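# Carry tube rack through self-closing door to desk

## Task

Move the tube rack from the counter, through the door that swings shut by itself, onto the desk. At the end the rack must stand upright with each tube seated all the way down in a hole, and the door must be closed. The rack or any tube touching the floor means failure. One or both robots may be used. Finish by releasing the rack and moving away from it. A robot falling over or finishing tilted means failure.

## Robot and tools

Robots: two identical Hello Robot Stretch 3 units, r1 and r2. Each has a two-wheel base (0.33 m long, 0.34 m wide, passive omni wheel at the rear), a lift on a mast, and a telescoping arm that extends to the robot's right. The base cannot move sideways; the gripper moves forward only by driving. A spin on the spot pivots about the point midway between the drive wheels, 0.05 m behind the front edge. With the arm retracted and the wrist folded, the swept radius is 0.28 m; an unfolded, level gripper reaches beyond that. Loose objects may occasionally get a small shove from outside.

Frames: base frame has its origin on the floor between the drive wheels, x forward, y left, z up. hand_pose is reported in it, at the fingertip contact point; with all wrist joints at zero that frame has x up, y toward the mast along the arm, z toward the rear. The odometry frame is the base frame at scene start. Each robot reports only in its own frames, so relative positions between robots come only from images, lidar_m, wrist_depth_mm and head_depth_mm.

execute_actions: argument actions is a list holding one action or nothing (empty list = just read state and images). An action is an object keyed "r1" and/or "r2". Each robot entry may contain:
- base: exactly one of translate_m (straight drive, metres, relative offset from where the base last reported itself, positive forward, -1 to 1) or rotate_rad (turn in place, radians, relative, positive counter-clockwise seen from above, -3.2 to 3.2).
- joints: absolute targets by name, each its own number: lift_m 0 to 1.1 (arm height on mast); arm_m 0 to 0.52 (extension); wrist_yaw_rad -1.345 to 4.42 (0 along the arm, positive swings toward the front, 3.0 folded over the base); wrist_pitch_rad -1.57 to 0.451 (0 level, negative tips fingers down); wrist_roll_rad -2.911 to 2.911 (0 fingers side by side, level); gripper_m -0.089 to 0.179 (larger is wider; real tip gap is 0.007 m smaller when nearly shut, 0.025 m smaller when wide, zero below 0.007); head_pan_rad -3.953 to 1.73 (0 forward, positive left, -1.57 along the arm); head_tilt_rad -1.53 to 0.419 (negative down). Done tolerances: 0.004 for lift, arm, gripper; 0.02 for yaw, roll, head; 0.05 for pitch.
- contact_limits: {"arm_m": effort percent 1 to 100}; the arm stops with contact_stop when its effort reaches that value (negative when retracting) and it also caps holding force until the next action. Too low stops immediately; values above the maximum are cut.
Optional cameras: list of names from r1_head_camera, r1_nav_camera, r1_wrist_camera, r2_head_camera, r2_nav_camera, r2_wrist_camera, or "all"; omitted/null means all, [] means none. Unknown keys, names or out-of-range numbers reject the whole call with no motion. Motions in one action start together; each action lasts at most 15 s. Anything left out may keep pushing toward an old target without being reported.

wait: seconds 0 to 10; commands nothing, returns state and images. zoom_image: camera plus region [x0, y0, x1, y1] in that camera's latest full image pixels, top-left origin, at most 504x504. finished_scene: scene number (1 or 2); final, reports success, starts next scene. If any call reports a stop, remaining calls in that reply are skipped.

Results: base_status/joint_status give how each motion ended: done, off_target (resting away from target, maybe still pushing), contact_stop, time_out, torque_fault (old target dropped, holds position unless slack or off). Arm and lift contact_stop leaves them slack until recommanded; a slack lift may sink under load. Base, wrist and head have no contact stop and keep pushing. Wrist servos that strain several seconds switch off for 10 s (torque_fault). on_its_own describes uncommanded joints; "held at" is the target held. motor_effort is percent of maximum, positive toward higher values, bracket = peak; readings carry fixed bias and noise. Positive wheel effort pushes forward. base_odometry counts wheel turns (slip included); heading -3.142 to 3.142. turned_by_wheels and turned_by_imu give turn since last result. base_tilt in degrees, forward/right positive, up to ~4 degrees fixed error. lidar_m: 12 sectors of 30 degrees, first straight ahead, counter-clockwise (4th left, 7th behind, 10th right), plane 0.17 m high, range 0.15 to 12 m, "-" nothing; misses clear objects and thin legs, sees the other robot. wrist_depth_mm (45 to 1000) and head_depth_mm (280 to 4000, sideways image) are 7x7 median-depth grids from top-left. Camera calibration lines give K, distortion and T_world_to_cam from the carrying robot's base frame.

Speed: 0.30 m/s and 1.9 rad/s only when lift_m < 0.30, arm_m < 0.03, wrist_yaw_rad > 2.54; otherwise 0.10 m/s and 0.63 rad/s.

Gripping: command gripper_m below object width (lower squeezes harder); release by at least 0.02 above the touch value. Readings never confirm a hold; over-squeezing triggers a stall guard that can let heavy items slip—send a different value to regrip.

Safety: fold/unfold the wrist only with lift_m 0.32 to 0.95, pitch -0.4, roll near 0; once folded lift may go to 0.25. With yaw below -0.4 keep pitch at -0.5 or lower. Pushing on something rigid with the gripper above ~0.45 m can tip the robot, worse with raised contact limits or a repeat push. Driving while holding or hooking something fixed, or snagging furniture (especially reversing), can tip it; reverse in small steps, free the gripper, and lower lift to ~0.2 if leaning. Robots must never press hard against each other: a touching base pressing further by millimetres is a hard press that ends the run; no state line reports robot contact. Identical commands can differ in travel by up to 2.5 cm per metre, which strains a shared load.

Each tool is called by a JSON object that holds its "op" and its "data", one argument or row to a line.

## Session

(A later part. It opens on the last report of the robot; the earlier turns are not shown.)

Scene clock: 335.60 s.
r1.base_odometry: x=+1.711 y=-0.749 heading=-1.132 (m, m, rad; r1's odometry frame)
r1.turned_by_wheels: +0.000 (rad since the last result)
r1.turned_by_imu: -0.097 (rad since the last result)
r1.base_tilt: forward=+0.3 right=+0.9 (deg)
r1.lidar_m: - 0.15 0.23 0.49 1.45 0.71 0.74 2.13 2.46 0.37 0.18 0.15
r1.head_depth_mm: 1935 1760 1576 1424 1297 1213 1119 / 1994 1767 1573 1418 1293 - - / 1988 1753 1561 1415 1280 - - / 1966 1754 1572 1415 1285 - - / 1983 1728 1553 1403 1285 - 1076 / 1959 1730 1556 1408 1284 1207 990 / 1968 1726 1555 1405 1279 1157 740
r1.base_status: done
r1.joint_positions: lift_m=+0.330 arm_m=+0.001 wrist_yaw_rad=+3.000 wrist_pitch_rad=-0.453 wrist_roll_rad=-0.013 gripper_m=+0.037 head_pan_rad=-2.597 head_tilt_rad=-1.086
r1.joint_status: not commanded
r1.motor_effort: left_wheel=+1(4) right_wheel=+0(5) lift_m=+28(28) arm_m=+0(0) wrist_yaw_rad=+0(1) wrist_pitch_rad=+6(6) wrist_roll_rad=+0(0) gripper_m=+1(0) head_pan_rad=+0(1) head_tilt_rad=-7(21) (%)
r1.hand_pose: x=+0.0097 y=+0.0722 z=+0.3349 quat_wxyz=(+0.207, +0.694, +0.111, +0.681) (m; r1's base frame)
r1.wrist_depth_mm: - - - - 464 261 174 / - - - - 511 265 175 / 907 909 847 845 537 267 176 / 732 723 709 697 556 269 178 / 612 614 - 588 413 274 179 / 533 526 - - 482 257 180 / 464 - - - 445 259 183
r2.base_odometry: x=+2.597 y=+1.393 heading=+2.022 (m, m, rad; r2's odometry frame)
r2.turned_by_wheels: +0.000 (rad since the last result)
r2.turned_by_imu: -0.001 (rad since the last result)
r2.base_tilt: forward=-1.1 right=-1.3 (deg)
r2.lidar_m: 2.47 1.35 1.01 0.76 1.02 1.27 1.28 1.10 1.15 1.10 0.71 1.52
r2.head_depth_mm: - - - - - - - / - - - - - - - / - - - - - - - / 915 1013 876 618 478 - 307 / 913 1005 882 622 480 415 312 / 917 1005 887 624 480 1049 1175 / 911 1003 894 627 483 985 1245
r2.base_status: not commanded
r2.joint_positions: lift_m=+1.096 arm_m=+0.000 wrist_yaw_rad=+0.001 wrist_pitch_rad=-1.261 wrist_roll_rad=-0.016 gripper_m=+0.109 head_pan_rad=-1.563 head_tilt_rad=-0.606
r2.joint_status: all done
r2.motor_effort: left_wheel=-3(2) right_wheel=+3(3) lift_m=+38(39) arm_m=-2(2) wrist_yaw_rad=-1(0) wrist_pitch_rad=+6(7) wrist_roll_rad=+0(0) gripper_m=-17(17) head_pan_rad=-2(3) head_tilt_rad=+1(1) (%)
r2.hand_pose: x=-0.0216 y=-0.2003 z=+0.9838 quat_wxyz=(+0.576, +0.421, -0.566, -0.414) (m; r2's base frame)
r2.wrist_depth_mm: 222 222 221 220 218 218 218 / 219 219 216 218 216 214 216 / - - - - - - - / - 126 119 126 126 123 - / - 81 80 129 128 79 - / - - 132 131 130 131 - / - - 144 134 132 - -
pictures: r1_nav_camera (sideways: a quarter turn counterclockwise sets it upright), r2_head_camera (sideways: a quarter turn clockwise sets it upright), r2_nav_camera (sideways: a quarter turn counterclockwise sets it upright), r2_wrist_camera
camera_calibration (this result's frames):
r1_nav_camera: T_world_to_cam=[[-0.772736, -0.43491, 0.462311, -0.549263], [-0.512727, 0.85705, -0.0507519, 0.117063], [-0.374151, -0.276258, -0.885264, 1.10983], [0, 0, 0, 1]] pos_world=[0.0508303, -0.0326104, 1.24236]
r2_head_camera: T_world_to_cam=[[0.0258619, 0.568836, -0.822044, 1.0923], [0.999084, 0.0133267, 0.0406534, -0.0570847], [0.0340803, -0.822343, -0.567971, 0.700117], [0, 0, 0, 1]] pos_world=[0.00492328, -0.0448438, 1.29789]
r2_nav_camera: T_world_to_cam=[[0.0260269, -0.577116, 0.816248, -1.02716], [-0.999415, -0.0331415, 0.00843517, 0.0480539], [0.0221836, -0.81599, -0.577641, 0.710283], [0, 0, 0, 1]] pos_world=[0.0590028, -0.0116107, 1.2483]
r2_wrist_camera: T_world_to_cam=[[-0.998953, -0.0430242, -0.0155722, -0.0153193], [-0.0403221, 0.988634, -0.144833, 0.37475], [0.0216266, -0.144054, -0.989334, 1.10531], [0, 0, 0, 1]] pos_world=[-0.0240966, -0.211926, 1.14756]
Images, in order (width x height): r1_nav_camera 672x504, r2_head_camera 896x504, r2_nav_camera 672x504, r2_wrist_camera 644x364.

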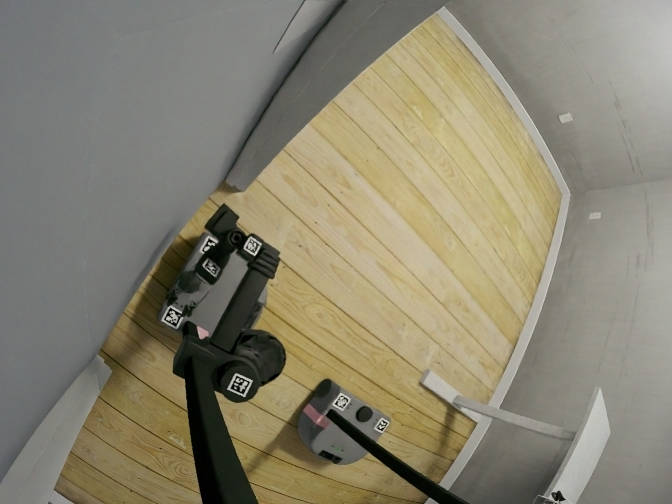

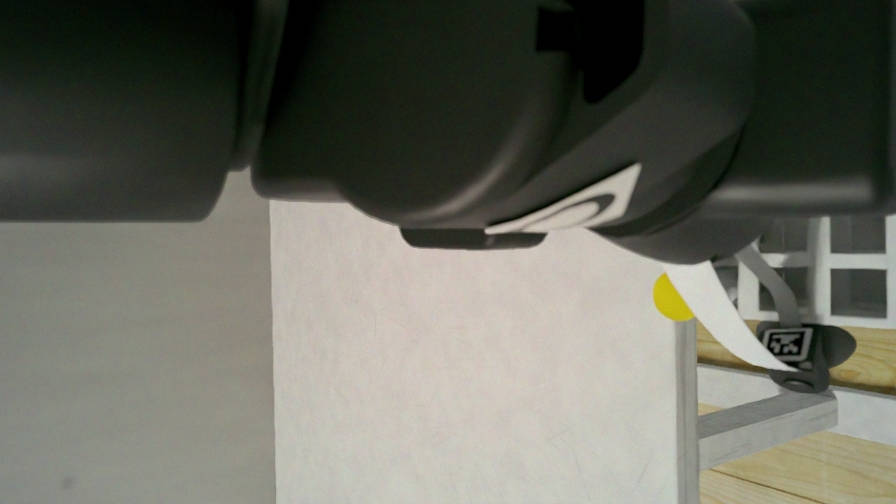

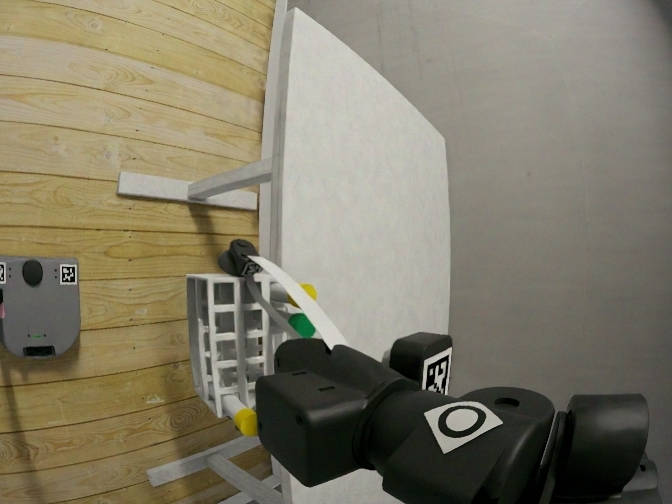

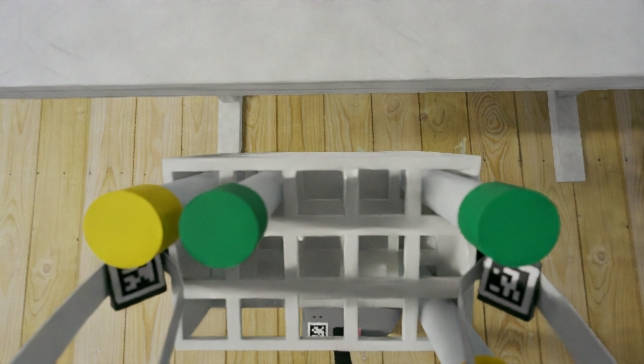

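{"op": "execute_actions", "data": {
  "actions": [
    {"r2":{"joints":{"wrist_pitch_rad":-1.03}},"r1":{"base":{"translate_m":-0.12}}}
  ],
  "cameras": ["r1_nav_camera","r2_nav_camera","r2_wrist_camera","r2_head_camera"]
}}

Scene clock: 346.87 s.
r1.base_odometry: x=+1.660 y=-0.641 heading=-1.132 (m, m, rad; r1's odometry frame)
r1.turned_by_wheels: +0.000 (rad since the last result)
r1.turned_by_imu: +0.001 (rad since the last result)
r1.base_tilt: forward=+0.4 right=+0.7 (deg)
r1.lidar_m: 0.26 0.28 0.42 1.35 1.46 0.60 0.71 2.00 2.45 0.44 0.32 0.26
r1.head_depth_mm: 1863 1747 1554 1426 1249 1213 1120 / 1939 1743 1572 1426 1300 - - / 1984 1762 1555 1415 1299 - - / 1978 1746 1554 1412 1292 - - / 1972 1742 1551 1407 1288 - 1074 / 1967 1726 1559 1403 1282 1202 1094 / 1938 1730 1546 1394 1288 1171 1090
r1.base_status: done
r1.joint_positions: lift_m=+0.330 arm_m=+0.001 wrist_yaw_rad=+3.000 wrist_pitch_rad=-0.453 wrist_roll_rad=-0.013 gripper_m=+0.037 head_pan_rad=-2.597 head_tilt_rad=-1.086
r1.joint_status: not commanded
r1.motor_effort: left_wheel=+1(5) right_wheel=+0(4) lift_m=+28(28) arm_m=+0(0) wrist_yaw_rad=+0(0) wrist_pitch_rad=+6(6) wrist_roll_rad=+0(0) gripper_m=+0(0) head_pan_rad=-1(0) head_tilt_rad=-7(7) (%)
r1.hand_pose: x=+0.0097 y=+0.0722 z=+0.3349 quat_wxyz=(+0.207, +0.694, +0.111, +0.681) (m; r1's base frame)
r1.wrist_depth_mm: - - - - 690 476 312 / - - - - 711 477 316 / 900 902 859 833 686 481 319 / 728 715 711 708 659 491 320 / 620 605 - 584 593 491 323 / 528 523 - - 485 460 326 / 467 - - - 445 432 328
r2.base_odometry: x=+2.597 y=+1.393 heading=+2.022 (m, m, rad; r2's odometry frame)
r2.turned_by_wheels: +0.000 (rad since the last result)
r2.turned_by_imu: -0.001 (rad since the last result)
r2.base_tilt: forward=-1.1 right=-1.2 (deg)
r2.lidar_m: 2.48 1.35 1.01 0.64 1.02 1.27 1.28 1.10 1.15 1.10 0.71 1.51
r2.head_depth_mm: - - - - - - 1205 / - - - - - - 1187 / - - - - - - 1202 / 917 1009 926 617 510 306 1214 / 919 1009 882 622 495 353 1248 / 913 1008 888 623 481 1058 1190 / 914 1010 893 627 483 988 1249
r2.base_status: not commanded
r2.joint_positions: lift_m=+1.096 arm_m=+0.000 wrist_yaw_rad=+0.001 wrist_pitch_rad=-1.048 wrist_roll_rad=-0.016 gripper_m=+0.109 head_pan_rad=-1.563 head_tilt_rad=-0.606
r2.joint_status: all done
r2.motor_effort: left_wheel=-3(3) right_wheel=+3(2) lift_m=+39(39) arm_m=-2(2) wrist_yaw_rad=-1(1) wrist_pitch_rad=+10(9) wrist_roll_rad=+0(1) gripper_m=-17(17) head_pan_rad=-3(2) head_tilt_rad=+2(1) (%)
r2.hand_pose: x=-0.0215 y=-0.2523 z=+1.0012 quat_wxyz=(+0.618, +0.357, -0.607, -0.351) (m; r2's base frame)
r2.wrist_depth_mm: 284 282 282 282 281 282 279 / 267 268 265 262 264 262 263 / 252 249 250 249 249 247 247 / 243 126 119 127 125 123 247 / - 81 80 129 128 79 - / - - 132 131 131 131 - / - - 144 134 133 - -
pictures: r1_nav_camera (sideways: a quarter turn counterclockwise sets it upright), r2_head_camera (sideways: a quarter turn clockwise sets it upright), r2_nav_camera (sideways: a quarter turn counterclockwise sets it upright), r2_wrist_camera
camera_calibration (this result's frames):
r1_nav_camera: T_world_to_cam=[[-0.772774, -0.434933, 0.462228, -0.549154], [-0.512723, 0.857053, -0.0507514, 0.117062], [-0.37408, -0.276214, -0.885308, 1.10989], [0, 0, 0, 1]] pos_world=[0.0508351, -0.0326075, 1.24237]
r2_head_camera: T_world_to_cam=[[0.0258619, 0.568836, -0.822044, 1.0923], [0.999084, 0.0133267, 0.0406534, -0.0570847], [0.0340803, -0.822343, -0.56797, 0.700117], [0, 0, 0, 1]] pos_world=[0.00492328, -0.0448438, 1.29789]
r2_nav_camera: T_world_to_cam=[[0.0260269, -0.577116, 0.816248, -1.02716], [-0.999415, -0.0331415, 0.00843517, 0.0480539], [0.0221836, -0.81599, -0.577641, 0.710283], [0, 0, 0, 1]] pos_world=[0.0590028, -0.0116108, 1.2483]
r2_wrist_camera: T_world_to_cam=[[-0.998943, -0.0455339, -0.00624096, -0.0272096], [-0.0404525, 0.935554, -0.350861, 0.621528], [0.0218148, -0.350237, -0.936407, 1.01], [0, 0, 0, 1]] pos_world=[-0.0240715, -0.228971, 1.16367]
Images, in order (width x height): r1_nav_camera 672x504, r2_head_camera 896x504, r2_nav_camera 672x504, r2_wrist_camera 644x364.

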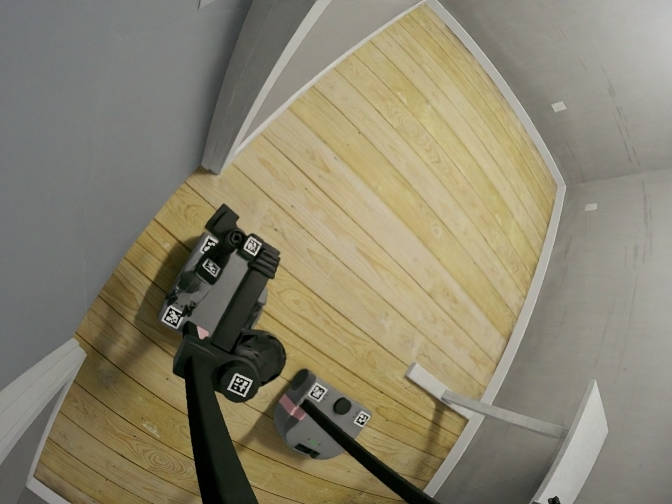

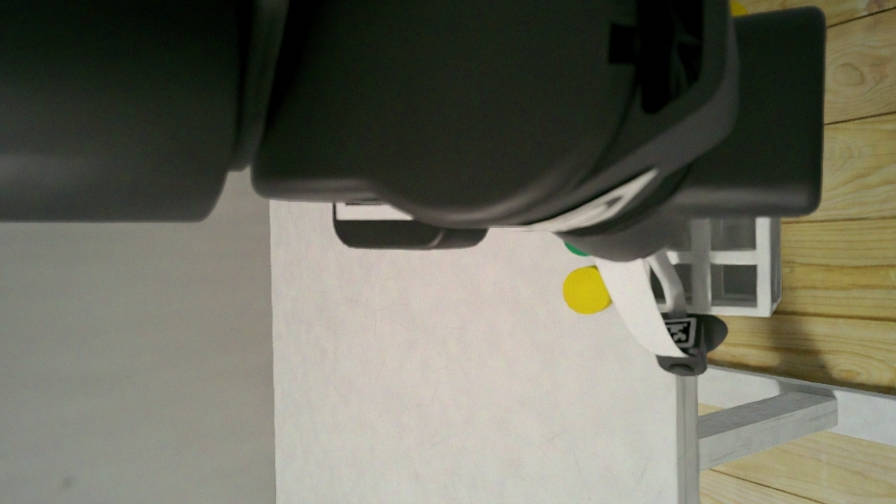

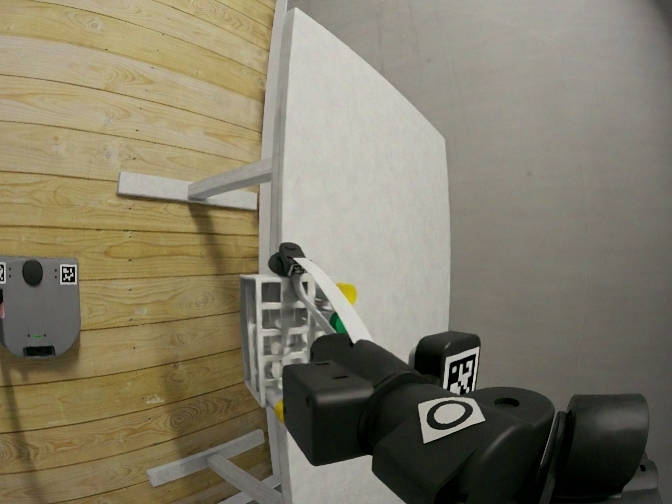

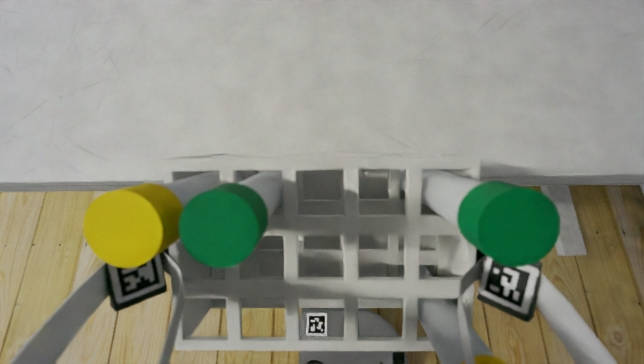

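{"op": "execute_actions", "data": {
  "actions": [
    {"r2":{"joints":{"wrist_pitch_rad":-0.86}},"r1":{"joints":{"head_pan_rad":0,"head_tilt_rad":-0.5}}}
  ],
  "cameras": ["r1_nav_camera","r2_nav_camera","r2_wrist_camera"]
}}

{"op": "execute_actions", "data": {
  "actions": [
    {"r2":{"joints":{"arm_m":0.07},"contact_limits":{"arm_m":15}}}
  ],
  "cameras": ["r2_head_camera","r2_nav_camera","r2_wrist_camera"]
}}

Scene clock: 358.97 s.
r1.base_odometry: x=+1.660 y=-0.641 heading=-1.132 (m, m, rad; r1's odometry frame)
r1.turned_by_wheels: +0.000 (rad since the last result)
r1.turned_by_imu: +0.001 (rad since the last result)
r1.base_tilt: forward=+0.3 right=+0.9 (deg)
r1.lidar_m: 0.26 0.28 0.42 1.35 1.47 0.60 0.71 2.00 2.45 0.45 0.32 0.26
r1.head_depth_mm: - - - - - 291 323 / - - - - - 293 330 / - - - - - 295 337 / - - - - - 299 344 / - - - - - 304 352 / - - - - 284 309 360 / - - - - 287 315 367
r1.base_status: not commanded
r1.joint_positions: lift_m=+0.330 arm_m=+0.001 wrist_yaw_rad=+3.000 wrist_pitch_rad=-0.453 wrist_roll_rad=-0.013 gripper_m=+0.037 head_pan_rad=-0.007 head_tilt_rad=-0.507
r1.joint_status: all done
r1.motor_effort: left_wheel=+1(1) right_wheel=+0(0) lift_m=+28(28) arm_m=+0(0) wrist_yaw_rad=-1(1) wrist_pitch_rad=+6(6) wrist_roll_rad=+0(0) gripper_m=+0(0) head_pan_rad=+3(31) head_tilt_rad=+4(36) (%)
r1.hand_pose: x=+0.0097 y=+0.0722 z=+0.3349 quat_wxyz=(+0.207, +0.694, +0.111, +0.681) (m; r1's base frame)
r1.wrist_depth_mm: - - - - 688 475 314 / - - - - 709 475 313 / 903 918 889 850 688 481 319 / 729 729 714 699 677 487 321 / 615 602 - 581 591 500 325 / 524 527 - - 482 464 328 / 463 - - - 441 424 327
r2.base_odometry: x=+2.597 y=+1.393 heading=+2.022 (m, m, rad; r2's odometry frame)
r2.turned_by_wheels: +0.000 (rad since the last result)
r2.turned_by_imu: -0.001 (rad since the last result)
r2.base_tilt: forward=-1.1 right=-1.2 (deg)
r2.lidar_m: 2.48 1.34 1.01 0.64 1.02 1.27 1.28 1.10 1.15 1.10 0.71 1.51
r2.head_depth_mm: - - - - - - 1228 / - - - - - - 1246 / - - - - - - 1239 / 915 1010 906 616 316 1368 1245 / 918 1006 883 621 496 1370 1251 / 913 1006 891 625 481 1053 1193 / 914 1007 892 628 483 982 1248
r2.base_status: not commanded
r2.joint_positions: lift_m=+1.096 arm_m=+0.000 wrist_yaw_rad=+0.001 wrist_pitch_rad=-0.882 wrist_roll_rad=-0.016 gripper_m=+0.109 head_pan_rad=-1.563 head_tilt_rad=-0.606
r2.joint_status: all done
r2.motor_effort: left_wheel=-2(3) right_wheel=+3(3) lift_m=+39(39) arm_m=-2(1) wrist_yaw_rad=-1(0) wrist_pitch_rad=+13(12) wrist_roll_rad=-1(0) gripper_m=-17(17) head_pan_rad=-3(2) head_tilt_rad=+2(1) (%)
r2.hand_pose: x=-0.0215 y=-0.2894 z=+1.0220 quat_wxyz=(+0.645, +0.305, -0.634, -0.300) (m; r2's base frame)
r2.wrist_depth_mm: 371 367 368 369 366 369 362 / 330 326 330 326 327 325 323 / 295 295 294 294 295 294 294 / 270 126 119 127 126 124 267 / 247 81 80 128 128 79 249 / - - 132 131 131 130 - / - - 144 135 133 - -
pictures: r1_nav_camera (sideways: a quarter turn counterclockwise sets it upright), r2_nav_camera (sideways: a quarter turn counterclockwise sets it upright), r2_wrist_camera
camera_calibration (this result's frames):
r1_nav_camera: T_world_to_cam=[[0.488594, -0.0315226, 0.871942, -1.09077], [0.0163085, -0.998843, -0.0452489, 0.106709], [0.872359, 0.0363285, -0.487515, 0.584931], [0, 0, 0, 1]] pos_world=[0.0209322, 0.0509519, 1.24108]
r2_nav_camera: T_world_to_cam=[[0.026027, -0.577116, 0.816247, -1.02715], [-0.999415, -0.0331417, 0.00843516, 0.0480539], [0.0221837, -0.81599, -0.577641, 0.710284], [0, 0, 0, 1]] pos_world=[0.0590028, -0.0116107, 1.2483]
r2_wrist_camera: T_world_to_cam=[[-0.998937, -0.0460838, 0.00122776, -0.0365147], [-0.0405241, 0.865103, -0.499955, 0.795461], [0.0219777, -0.499473, -0.86605, 0.901434], [0, 0, 0, 1]] pos_world=[-0.0240519, -0.239596, 1.17843]
Images, in order (width x height): r1_nav_camera 672x504, r2_nav_camera 672x504, r2_wrist_camera 644x364.

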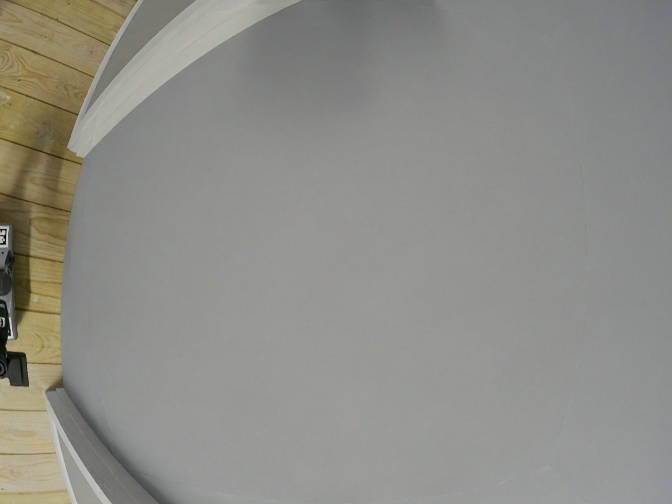

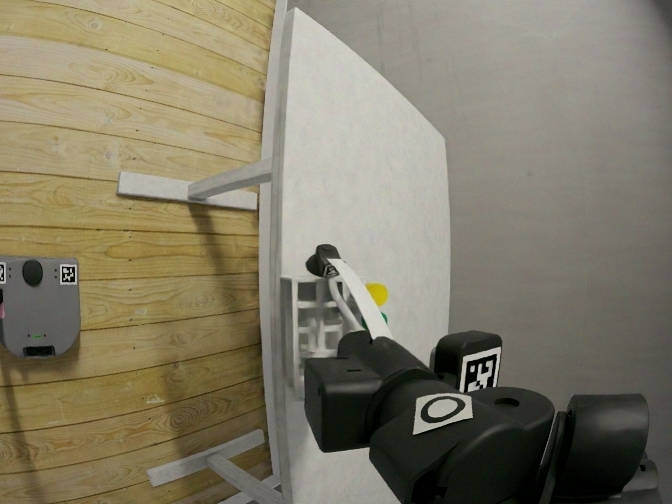

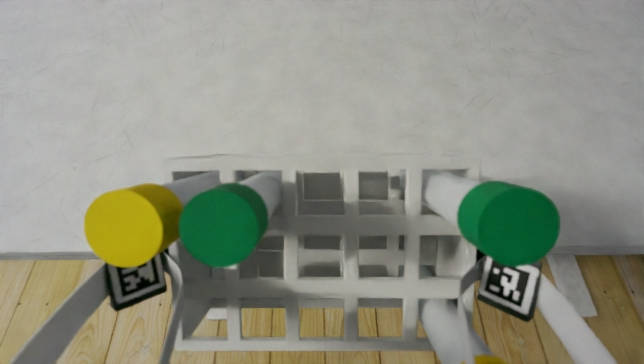

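Scene clock: 360.67 s.
r1.base_odometry: x=+1.660 y=-0.641 heading=-1.132 (m, m, rad; r1's odometry frame)
r1.turned_by_wheels: +0.000 (rad since the last result)
r1.turned_by_imu: +0.000 (rad since the last result)
r1.base_tilt: forward=+0.4 right=+0.9 (deg)
r1.lidar_m: 0.26 0.28 0.42 1.35 1.46 0.60 0.71 2.00 2.45 0.45 0.32 0.26
r1.head_depth_mm: - - - - - 290 324 / - - - - - 293 330 / - - - - - 295 337 / - - - - - 299 345 / - - - - - 304 352 / - - - - 284 309 360 / - - - - 286 315 367
r1.base_status: not commanded
r1.joint_positions: lift_m=+0.330 arm_m=+0.001 wrist_yaw_rad=+3.000 wrist_pitch_rad=-0.453 wrist_roll_rad=-0.013 gripper_m=+0.037 head_pan_rad=-0.007 head_tilt_rad=-0.507
r1.joint_status: not commanded
r1.motor_effort: left_wheel=+1(1) right_wheel=+0(0) lift_m=+28(28) arm_m=+0(0) wrist_yaw_rad=+0(1) wrist_pitch_rad=+6(6) wrist_roll_rad=+0(0) gripper_m=+1(0) head_pan_rad=+3(2) head_tilt_rad=+4(3) (%)
r1.hand_pose: x=+0.0097 y=+0.0722 z=+0.3349 quat_wxyz=(+0.207, +0.694, +0.111, +0.681) (m; r1's base frame)
r1.wrist_depth_mm: - - - - 701 477 318 / - - - - 706 479 316 / 927 902 885 852 678 485 319 / 735 725 701 690 668 486 321 / 618 610 - 587 594 496 323 / 520 531 - - 490 461 325 / 464 - - - 445 431 329
r2.base_odometry: x=+2.597 y=+1.393 heading=+2.022 (m, m, rad; r2's odometry frame)
r2.turned_by_wheels: +0.000 (rad since the last result)
r2.turned_by_imu: +0.000 (rad since the last result)
r2.base_tilt: forward=-1.1 right=-1.2 (deg)
r2.lidar_m: 2.47 1.35 1.01 0.64 1.02 1.27 1.28 1.10 1.15 1.10 0.71 1.52
r2.head_depth_mm: - - - 607 457 1351 1231 / - - - - 432 1356 1236 / - - - - 433 1356 1241 / 914 1010 876 401 432 1373 1246 / 916 1007 882 647 463 1359 1239 / 914 1005 889 625 480 1052 1192 / 910 1009 893 626 483 986 1243
r2.base_status: not commanded
r2.joint_positions: lift_m=+1.096 arm_m=+0.070 wrist_yaw_rad=+0.001 wrist_pitch_rad=-0.882 wrist_roll_rad=-0.016 gripper_m=+0.109 head_pan_rad=-1.563 head_tilt_rad=-0.606
r2.joint_status: all done
r2.motor_effort: left_wheel=-3(3) right_wheel=+3(2) lift_m=+39(39) arm_m=+2(2) wrist_yaw_rad=+0(1) wrist_pitch_rad=+12(12) wrist_roll_rad=+0(1) gripper_m=-17(17) head_pan_rad=-3(3) head_tilt_rad=+2(1) (%)
r2.contact_limits: arm_m 15 (drawing in: default 16, maximum 26; extending or still: default 22, maximum 35)
r2.hand_pose: x=-0.0215 y=-0.3590 z=+1.0221 quat_wxyz=(+0.645, +0.305, -0.634, -0.299) (m; r2's base frame)
r2.wrist_depth_mm: 366 366 369 365 368 366 362 / 329 325 329 327 323 325 324 / 297 296 296 292 294 293 294 / 269 126 119 127 126 123 266 / 243 81 80 129 127 79 244 / 230 220 132 131 131 130 225 / 217 216 144 135 133 211 213
pictures: r2_head_camera (sideways: a quarter turn clockwise sets it upright), r2_nav_camera (sideways: a quarter turn counterclockwise sets it upright), r2_wrist_camera
camera_calibration (this result's frames):
r2_head_camera: T_world_to_cam=[[0.0258668, 0.568835, -0.822045, 1.0923], [0.999085, 0.0133181, 0.0406534, -0.0570847], [0.0340732, -0.822344, -0.567969, 0.700116], [0, 0, 0, 1]] pos_world=[0.00492289, -0.0448438, 1.29789]
r2_nav_camera: T_world_to_cam=[[0.0260219, -0.577115, 0.816248, -1.02716], [-0.999415, -0.0331328, 0.0084352, 0.0480538], [0.0221765, -0.815991, -0.57764, 0.710282], [0, 0, 0, 1]] pos_world=[0.0590027, -0.0116113, 1.2483]
r2_wrist_camera: T_world_to_cam=[[-0.998937, -0.0460835, 0.00126527, -0.0397646], [-0.0405245, 0.86469, -0.500668, 0.856394], [0.0219785, -0.500187, -0.865638, 0.866048], [0, 0, 0, 1]] pos_world=[-0.0240518, -0.309162, 1.1785]
Images, in order (width x height): r2_head_camera 896x504, r2_nav_camera 672x504, r2_wrist_camera 644x364.

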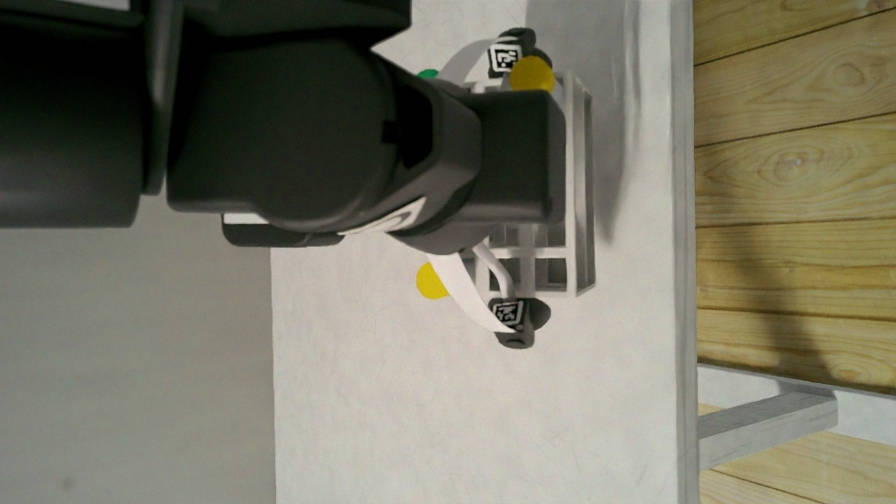

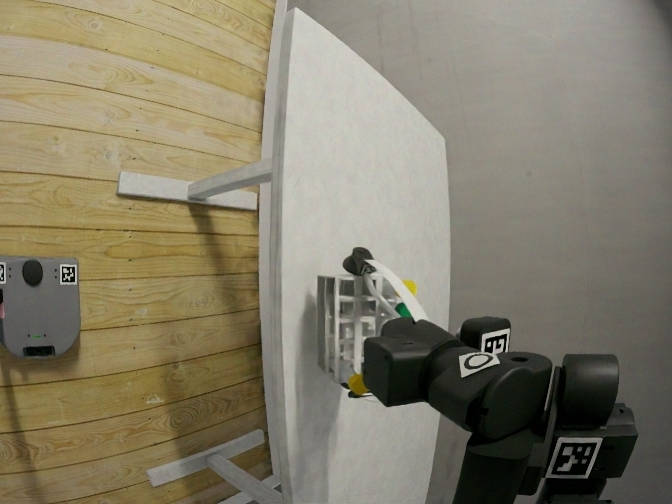

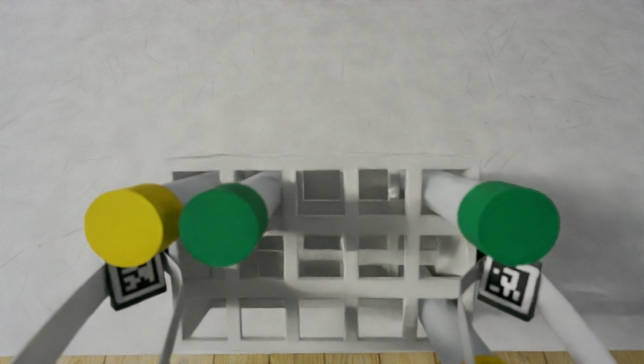

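{"op": "execute_actions", "data": {
  "actions": [
    {"r2":{"joints":{"arm_m":0.27},"contact_limits":{"arm_m":15}}}
  ],
  "cameras": ["r2_head_camera"]
}}

{"op": "execute_actions", "data": {
  "actions": [
    {"r2":{"joints":{"wrist_pitch_rad":-1.07}}}
  ],
  "cameras": ["r2_head_camera","r2_wrist_camera"]
}}

Scene clock: 368.17 s.
r1.base_odometry: x=+1.660 y=-0.641 heading=-1.132 (m, m, rad; r1's odometry frame)
r1.turned_by_wheels: +0.000 (rad since the last result)
r1.turned_by_imu: +0.001 (rad since the last result)
r1.base_tilt: forward=+0.5 right=+0.8 (deg)
r1.lidar_m: 0.26 0.28 0.42 1.35 1.47 0.60 0.71 2.01 2.45 0.45 0.32 0.26
r1.head_depth_mm: - - - - - 290 323 / - - - - - 292 330 / - - - - - 295 337 / - - - - - 299 344 / - - - - - 304 352 / - - - - 284 310 359 / - - - - 286 315 367
r1.base_status: not commanded
r1.joint_positions: lift_m=+0.330 arm_m=+0.001 wrist_yaw_rad=+3.000 wrist_pitch_rad=-0.453 wrist_roll_rad=-0.013 gripper_m=+0.037 head_pan_rad=-0.007 head_tilt_rad=-0.507
r1.joint_status: not commanded
r1.motor_effort: left_wheel=+1(1) right_wheel=+0(0) lift_m=+28(28) arm_m=+0(0) wrist_yaw_rad=+0(1) wrist_pitch_rad=+6(6) wrist_roll_rad=+0(0) gripper_m=+1(0) head_pan_rad=+2(3) head_tilt_rad=+2(3) (%)
r1.hand_pose: x=+0.0097 y=+0.0722 z=+0.3349 quat_wxyz=(+0.207, +0.694, +0.111, +0.681) (m; r1's base frame)
r1.wrist_depth_mm: - - - - 702 472 314 / - - - - 704 478 316 / 920 905 877 863 689 481 320 / 733 712 718 695 668 488 319 / 620 601 - 585 589 493 326 / 538 525 - - 483 468 323 / 466 - - - 442 427 329
r2.base_odometry: x=+2.597 y=+1.393 heading=+2.022 (m, m, rad; r2's odometry frame)
r2.turned_by_wheels: +0.000 (rad since the last result)
r2.turned_by_imu: -0.001 (rad since the last result)
r2.base_tilt: forward=-1.1 right=-1.3 (deg)
r2.lidar_m: 2.47 1.35 1.01 0.64 1.02 1.27 1.28 1.10 1.15 1.10 0.71 1.51
r2.head_depth_mm: 919 1026 856 608 472 1356 1232 / - 1041 858 593 474 1355 1241 / - - 581 569 476 1357 1243 / 916 1008 606 592 476 1364 1241 / 917 1006 907 620 478 1359 1246 / 910 1008 886 622 481 1050 1195 / 914 1005 896 628 482 981 1256
r2.base_status: not commanded
r2.joint_positions: lift_m=+1.096 arm_m=+0.270 wrist_yaw_rad=+0.001 wrist_pitch_rad=-0.881 wrist_roll_rad=-0.016 gripper_m=+0.109 head_pan_rad=-1.563 head_tilt_rad=-0.606
r2.joint_status: all done
r2.motor_effort: left_wheel=-3(2) right_wheel=+3(3) lift_m=+38(39) arm_m=+2(2) wrist_yaw_rad=+0(1) wrist_pitch_rad=+12(12) wrist_roll_rad=-1(0) gripper_m=-17(17) head_pan_rad=-3(3) head_tilt_rad=+2(2) (%)
r2.contact_limits: arm_m 15 (drawing in: default 16, maximum 26; extending or still: default 22, maximum 35)
r2.hand_pose: x=-0.0215 y=-0.5592 z=+1.0222 quat_wxyz=(+0.645, +0.304, -0.634, -0.299) (m; r2's base frame)
r2.wrist_depth_mm: 363 367 368 364 364 363 366 / 326 329 323 323 321 323 321 / 294 294 297 292 292 292 292 / 270 126 119 126 125 123 265 / 244 81 80 128 128 79 243 / 233 221 132 131 131 131 225 / 209 212 144 136 133 210 208
pictures: r2_head_camera (sideways: a quarter turn clockwise sets it upright)
camera_calibration (this result's frames):
r2_head_camera: T_world_to_cam=[[0.0259277, 0.568811, -0.82206, 1.09232], [0.999086, 0.0132124, 0.0406533, -0.0570845], [0.0339854, -0.822362, -0.567948, 0.700089], [0, 0, 0, 1]] pos_world=[0.0049181, -0.0448437, 1.29789]
Images, in order (width x height): r2_head_camera 896x504.

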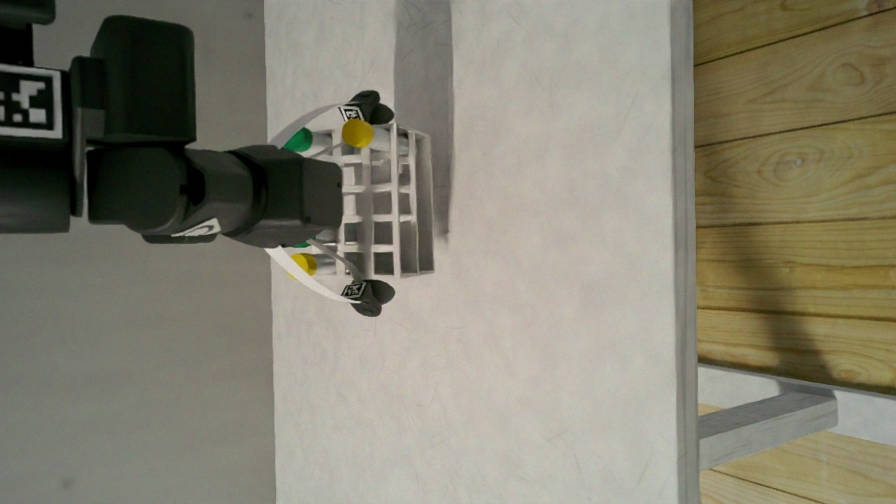

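Scene clock: 368.93 s.
r1.base_odometry: x=+1.660 y=-0.641 heading=-1.132 (m, m, rad; r1's odometry frame)
r1.turned_by_wheels: +0.000 (rad since the last result)
r1.turned_by_imu: +0.000 (rad since the last result)
r1.base_tilt: forward=+0.5 right=+0.9 (deg)
r1.lidar_m: 0.26 0.28 0.42 1.35 1.46 0.60 0.71 2.00 2.45 0.44 0.32 0.26
r1.head_depth_mm: - - - - - 290 324 / - - - - - 293 330 / - - - - - 295 337 / - - - - - 298 344 / - - - - - 303 351 / - - - - 284 309 359 / - - - - 286 315 368
r1.base_status: not commanded
r1.joint_positions: lift_m=+0.330 arm_m=+0.001 wrist_yaw_rad=+3.000 wrist_pitch_rad=-0.453 wrist_roll_rad=-0.013 gripper_m=+0.037 head_pan_rad=-0.007 head_tilt_rad=-0.507
r1.joint_status: not commanded
r1.motor_effort: left_wheel=+1(0) right_wheel=+0(0) lift_m=+28(28) arm_m=+0(0) wrist_yaw_rad=+0(1) wrist_pitch_rad=+6(6) wrist_roll_rad=+0(0) gripper_m=+1(1) head_pan_rad=+2(2) head_tilt_rad=+3(4) (%)
r1.hand_pose: x=+0.0097 y=+0.0722 z=+0.3349 quat_wxyz=(+0.207, +0.694, +0.111, +0.681) (m; r1's base frame)
r1.wrist_depth_mm: - - - - 707 470 313 / - - - - 717 482 318 / 920 877 883 833 679 481 317 / 754 717 700 694 658 489 320 / 613 612 - 584 587 495 323 / 532 528 - - 484 462 325 / 469 - - - 440 427 326
r2.base_odometry: x=+2.597 y=+1.393 heading=+2.022 (m, m, rad; r2's odometry frame)
r2.turned_by_wheels: +0.000 (rad since the last result)
r2.turned_by_imu: +0.000 (rad since the last result)
r2.base_tilt: forward=-1.1 right=-1.2 (deg)
r2.lidar_m: 2.47 1.35 1.01 0.64 1.02 1.27 1.28 1.10 1.14 1.10 0.71 1.52
r2.head_depth_mm: 919 1025 855 608 473 1354 1230 / - 1046 858 560 473 1357 1236 / - - 638 565 474 1352 1243 / 915 1007 829 552 477 1363 1248 / 910 1007 879 619 480 1365 1245 / 916 1007 886 626 480 1051 1194 / 912 1010 892 626 483 988 1248
r2.base_status: not commanded
r2.joint_positions: lift_m=+1.097 arm_m=+0.270 wrist_yaw_rad=+0.001 wrist_pitch_rad=-1.066 wrist_roll_rad=-0.016 gripper_m=+0.109 head_pan_rad=-1.563 head_tilt_rad=-0.606
r2.joint_status: all done
r2.motor_effort: left_wheel=-3(4) right_wheel=+3(3) lift_m=+37(39) arm_m=+2(2) wrist_yaw_rad=-1(0) wrist_pitch_rad=-2(11) wrist_roll_rad=+0(1) gripper_m=-16(17) head_pan_rad=-3(2) head_tilt_rad=+1(2) (%)
r2.hand_pose: x=-0.0216 y=-0.5174 z=+0.9993 quat_wxyz=(+0.614, +0.363, -0.603, -0.357) (m; r2's base frame)
r2.wrist_depth_mm: 277 278 276 273 274 271 272 / 261 262 260 258 259 256 256 / 246 244 243 241 243 240 241 / 232 126 119 126 126 124 227 / 218 80 80 129 127 78 216 / 213 206 132 131 131 130 207 / 199 200 144 135 134 196 196
pictures: r2_head_camera (sideways: a quarter turn clockwise sets it upright), r2_wrist_camera
camera_calibration (this result's frames):
r2_head_camera: T_world_to_cam=[[0.0259279, 0.56881, -0.82206, 1.09232], [0.999086, 0.0132122, 0.0406533, -0.0570845], [0.0339852, -0.822363, -0.567948, 0.700088], [0, 0, 0, 1]] pos_world=[0.00491809, -0.0448437, 1.29789]
r2_wrist_camera: T_world_to_cam=[[-0.998949, -0.0452753, -0.00708564, -0.0383316], [-0.0403297, 0.94198, -0.333237, 0.854605], [0.0217619, -0.332601, -0.942816, 0.930889], [0, 0, 0, 1]] pos_world=[-0.0240834, -0.497142, 1.16217]
Images, in order (width x height): r2_head_camera 896x504, r2_wrist_camera 644x364.

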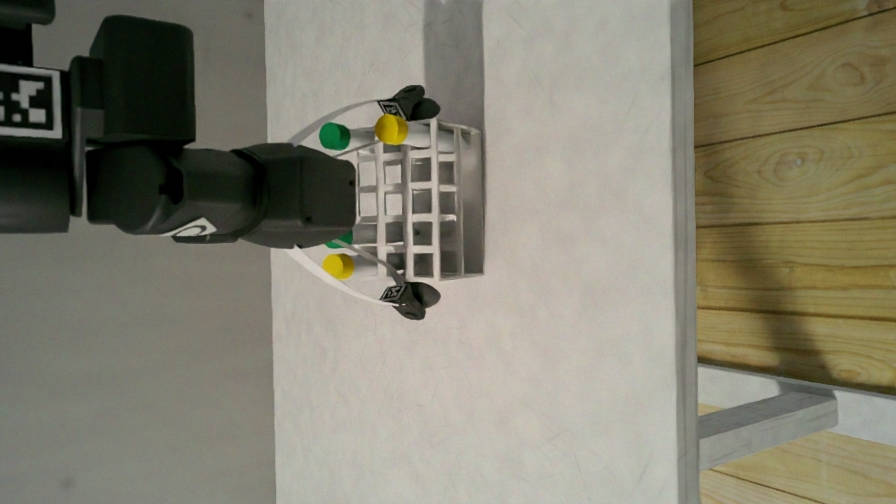

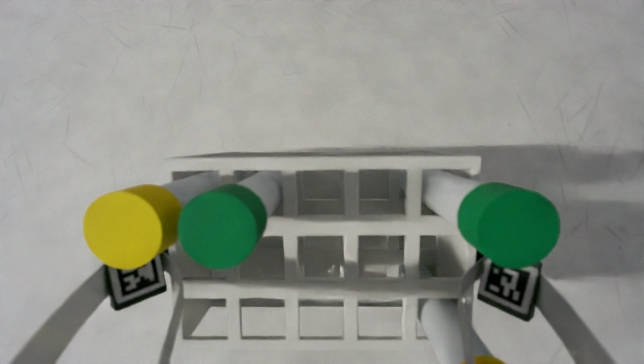

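{"op": "execute_actions", "data": {
  "actions": [
    {"r2":{"joints":{"gripper_m":0.12}}}
  ],
  "cameras": ["r2_head_camera","r2_wrist_camera"]
}}

{"op": "execute_actions", "data": {
  "actions": [
    {"r2":{"joints":{"wrist_pitch_rad":-1.18,"arm_m":0.29}}}
  ],
  "cameras": ["r2_head_camera","r2_wrist_camera"]
}}

Scene clock: 377.30 s.
r1.base_odometry: x=+1.660 y=-0.641 heading=-1.132 (m, m, rad; r1's odometry frame)
r1.turned_by_wheels: +0.000 (rad since the last result)
r1.turned_by_imu: +0.001 (rad since the last result)
r1.base_tilt: forward=+0.4 right=+0.9 (deg)
r1.lidar_m: 0.26 0.28 0.42 1.35 1.46 0.60 0.71 2.00 2.45 0.45 0.32 0.26
r1.head_depth_mm: - - - - - 290 323 / - - - - - 293 330 / - - - - - 295 337 / - - - - - 298 345 / - - - - - 304 352 / - - - - 284 309 360 / - - - - 286 315 368
r1.base_status: not commanded
r1.joint_positions: lift_m=+0.330 arm_m=+0.001 wrist_yaw_rad=+3.000 wrist_pitch_rad=-0.453 wrist_roll_rad=-0.013 gripper_m=+0.037 head_pan_rad=-0.007 head_tilt_rad=-0.507
r1.joint_status: not commanded
r1.motor_effort: left_wheel=+1(1) right_wheel=+0(0) lift_m=+28(28) arm_m=+0(0) wrist_yaw_rad=-1(0) wrist_pitch_rad=+6(6) wrist_roll_rad=+0(0) gripper_m=+1(0) head_pan_rad=+2(3) head_tilt_rad=+3(4) (%)
r1.hand_pose: x=+0.0097 y=+0.0722 z=+0.3349 quat_wxyz=(+0.207, +0.694, +0.111, +0.681) (m; r1's base frame)
r1.wrist_depth_mm: - - - - 692 470 314 / - - - - 714 473 318 / 926 899 886 841 689 482 319 / 727 729 709 697 665 491 320 / 609 615 - 578 598 490 326 / 532 533 - - 486 460 326 / 465 - - - 447 428 326
r2.base_odometry: x=+2.597 y=+1.393 heading=+2.022 (m, m, rad; r2's odometry frame)
r2.turned_by_wheels: +0.000 (rad since the last result)
r2.turned_by_imu: +0.000 (rad since the last result)
r2.base_tilt: forward=-1.1 right=-1.2 (deg)
r2.lidar_m: 2.47 1.34 1.01 0.64 1.02 1.27 1.28 1.10 1.14 1.10 0.71 1.51
r2.head_depth_mm: 917 1030 852 608 472 1357 1231 / - 1048 863 564 475 1361 1237 / - - 641 566 476 1357 1241 / 913 1006 824 551 477 1371 1248 / 914 1009 881 619 479 1366 1241 / 913 1010 891 623 480 1055 1197 / 910 1005 899 628 484 982 1249
r2.base_status: not commanded
r2.joint_positions: lift_m=+1.097 arm_m=+0.270 wrist_yaw_rad=+0.001 wrist_pitch_rad=-1.067 wrist_roll_rad=-0.016 gripper_m=+0.121 head_pan_rad=-1.563 head_tilt_rad=-0.606
r2.joint_status: all done
r2.motor_effort: left_wheel=-3(3) right_wheel=+3(2) lift_m=+38(38) arm_m=+2(2) wrist_yaw_rad=+0(1) wrist_pitch_rad=-2(2) wrist_roll_rad=-1(1) gripper_m=-12(39) head_pan_rad=-2(3) head_tilt_rad=+1(2) (%)
r2.hand_pose: x=-0.0216 y=-0.5174 z=+0.9993 quat_wxyz=(+0.614, +0.363, -0.603, -0.357) (m; r2's base frame)
r2.wrist_depth_mm: 278 277 275 273 275 271 273 / 259 261 260 258 257 256 255 / 244 244 245 243 244 241 242 / 232 125 119 126 125 124 228 / 219 80 80 129 127 79 217 / 212 168 132 132 130 131 208 / 199 200 144 135 134 196 197
pictures: r2_head_camera (sideways: a quarter turn clockwise sets it upright), r2_wrist_camera
camera_calibration (this result's frames):
r2_head_camera: T_world_to_cam=[[0.0259277, 0.568811, -0.82206, 1.09232], [0.999086, 0.0132126, 0.0406533, -0.0570845], [0.0339855, -0.822362, -0.567948, 0.700089], [0, 0, 0, 1]] pos_world=[0.00491811, -0.0448437, 1.29789]
r2_wrist_camera: T_world_to_cam=[[-0.998949, -0.045275, -0.00708838, -0.0383281], [-0.0403298, 0.942002, -0.333176, 0.854539], [0.0217618, -0.33254, -0.942838, 0.930941], [0, 0, 0, 1]] pos_world=[-0.0240834, -0.497137, 1.16217]
Images, in order (width x height): r2_head_camera 896x504, r2_wrist_camera 644x364.

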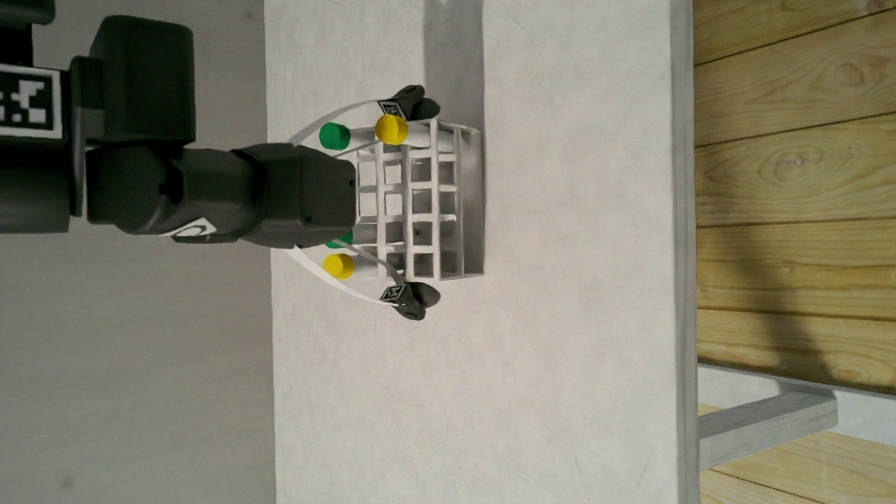

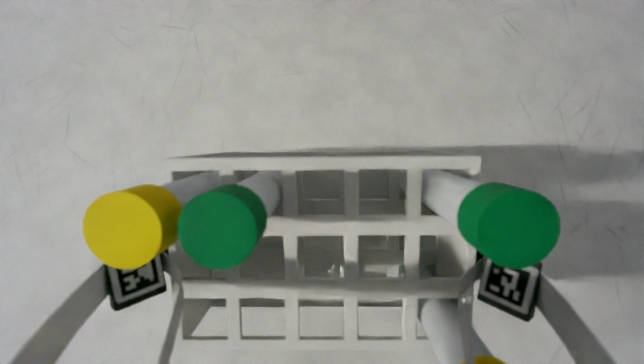

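Scene clock: 378.33 s.
r1.base_odometry: x=+1.660 y=-0.641 heading=-1.132 (m, m, rad; r1's odometry frame)
r1.turned_by_wheels: +0.000 (rad since the last result)
r1.turned_by_imu: +0.000 (rad since the last result)
r1.base_tilt: forward=+0.3 right=+0.9 (deg)
r1.lidar_m: 0.26 0.28 0.42 1.35 1.46 0.60 0.71 2.00 2.45 0.44 0.32 0.26
r1.head_depth_mm: - - - - - 290 323 / - - - - - 293 330 / - - - - - 295 337 / - - - - - 299 344 / - - - - - 303 352 / - - - - 284 309 360 / - - - - 286 315 368
r1.base_status: not commanded
r1.joint_positions: lift_m=+0.330 arm_m=+0.001 wrist_yaw_rad=+3.000 wrist_pitch_rad=-0.453 wrist_roll_rad=-0.013 gripper_m=+0.037 head_pan_rad=-0.007 head_tilt_rad=-0.507
r1.joint_status: not commanded
r1.motor_effort: left_wheel=+1(1) right_wheel=+0(0) lift_m=+28(28) arm_m=+0(0) wrist_yaw_rad=+0(0) wrist_pitch_rad=+6(6) wrist_roll_rad=+0(0) gripper_m=+1(0) head_pan_rad=+2(3) head_tilt_rad=+4(2) (%)
r1.hand_pose: x=+0.0097 y=+0.0722 z=+0.3349 quat_wxyz=(+0.207, +0.694, +0.111, +0.681) (m; r1's base frame)
r1.wrist_depth_mm: - - - - 699 471 317 / - - - - 721 481 317 / 917 877 880 847 685 480 319 / 731 725 697 699 668 485 322 / 626 608 - 589 588 489 326 / 532 522 - - 485 466 326 / 467 - - - 448 427 329
r2.base_odometry: x=+2.597 y=+1.393 heading=+2.022 (m, m, rad; r2's odometry frame)
r2.turned_by_wheels: +0.000 (rad since the last result)
r2.turned_by_imu: +0.000 (rad since the last result)
r2.base_tilt: forward=-1.1 right=-1.2 (deg)
r2.lidar_m: 2.47 1.34 1.01 0.64 1.02 1.27 1.27 1.10 1.15 1.10 0.71 1.51
r2.head_depth_mm: 926 1028 856 610 472 1355 1237 / - 1039 860 567 473 1358 1237 / - - 548 568 475 1365 1241 / 915 1009 657 570 478 1365 1241 / 911 1013 882 619 479 1365 1239 / 913 1014 887 623 482 1057 1193 / 911 1008 895 626 483 987 1262
r2.base_status: not commanded
r2.joint_positions: lift_m=+1.097 arm_m=+0.290 wrist_yaw_rad=-0.001 wrist_pitch_rad=-1.122 wrist_roll_rad=-0.014 gripper_m=+0.121 head_pan_rad=-1.563 head_tilt_rad=-0.606
r2.joint_status: wrist_pitch_rad off_target (ended at -1.122, target -1.180); the others done
r2.on_its_own: wrist_pitch_rad is at rest, and its effort (-33) is outside its rest range (-20 to +32)
r2.motor_effort: left_wheel=-3(4) right_wheel=+4(4) lift_m=+25(38) arm_m=+1(3) wrist_yaw_rad=+1(1) wrist_pitch_rad=-33(38) wrist_roll_rad=-2(3) gripper_m=-12(12) head_pan_rad=-3(3) head_tilt_rad=+2(1) (%)
r2.hand_pose: x=-0.0217 y=-0.5243 z=+0.9946 quat_wxyz=(+0.603, +0.379, -0.594, -0.374) (m; r2's base frame)
r2.wrist_depth_mm: 264 264 260 260 258 257 257 / 251 247 246 246 245 245 244 / 238 235 236 236 234 233 233 / 227 82 82 149 127 80 220 / 217 82 129 128 145 81 212 / 209 - 143 130 129 - 204 / 200 198 143 131 130 196 196
pictures: r2_head_camera (sideways: a quarter turn clockwise sets it upright), r2_wrist_camera
camera_calibration (this result's frames):
r2_head_camera: T_world_to_cam=[[0.0259277, 0.568811, -0.82206, 1.09232], [0.999086, 0.0132124, 0.0406533, -0.0570845], [0.0339854, -0.822362, -0.567948, 0.700089], [0, 0, 0, 1]] pos_world=[0.0049181, -0.0448437, 1.29789]
r2_wrist_camera: T_world_to_cam=[[-0.999106, -0.040874, -0.0107479, -0.0328664], [-0.036217, 0.959098, -0.280749, 0.816374], [0.0217837, -0.280109, -0.959721, 0.968505], [0, 0, 0, 1]] pos_world=[-0.0243679, -0.513039, 1.15834]
Images, in order (width x height): r2_head_camera 896x504, r2_wrist_camera 644x364.

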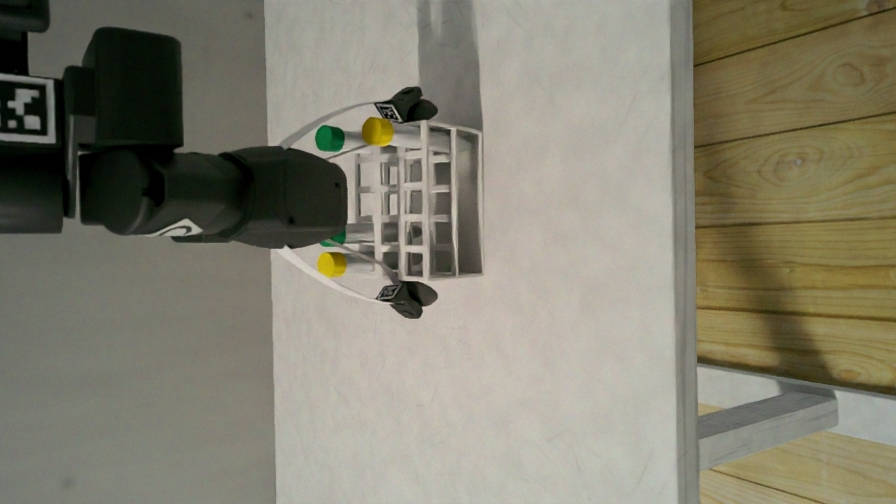

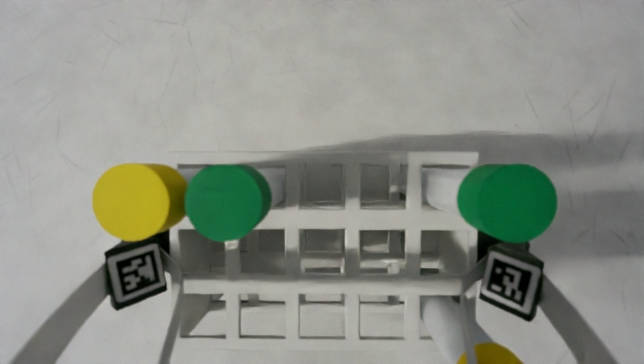

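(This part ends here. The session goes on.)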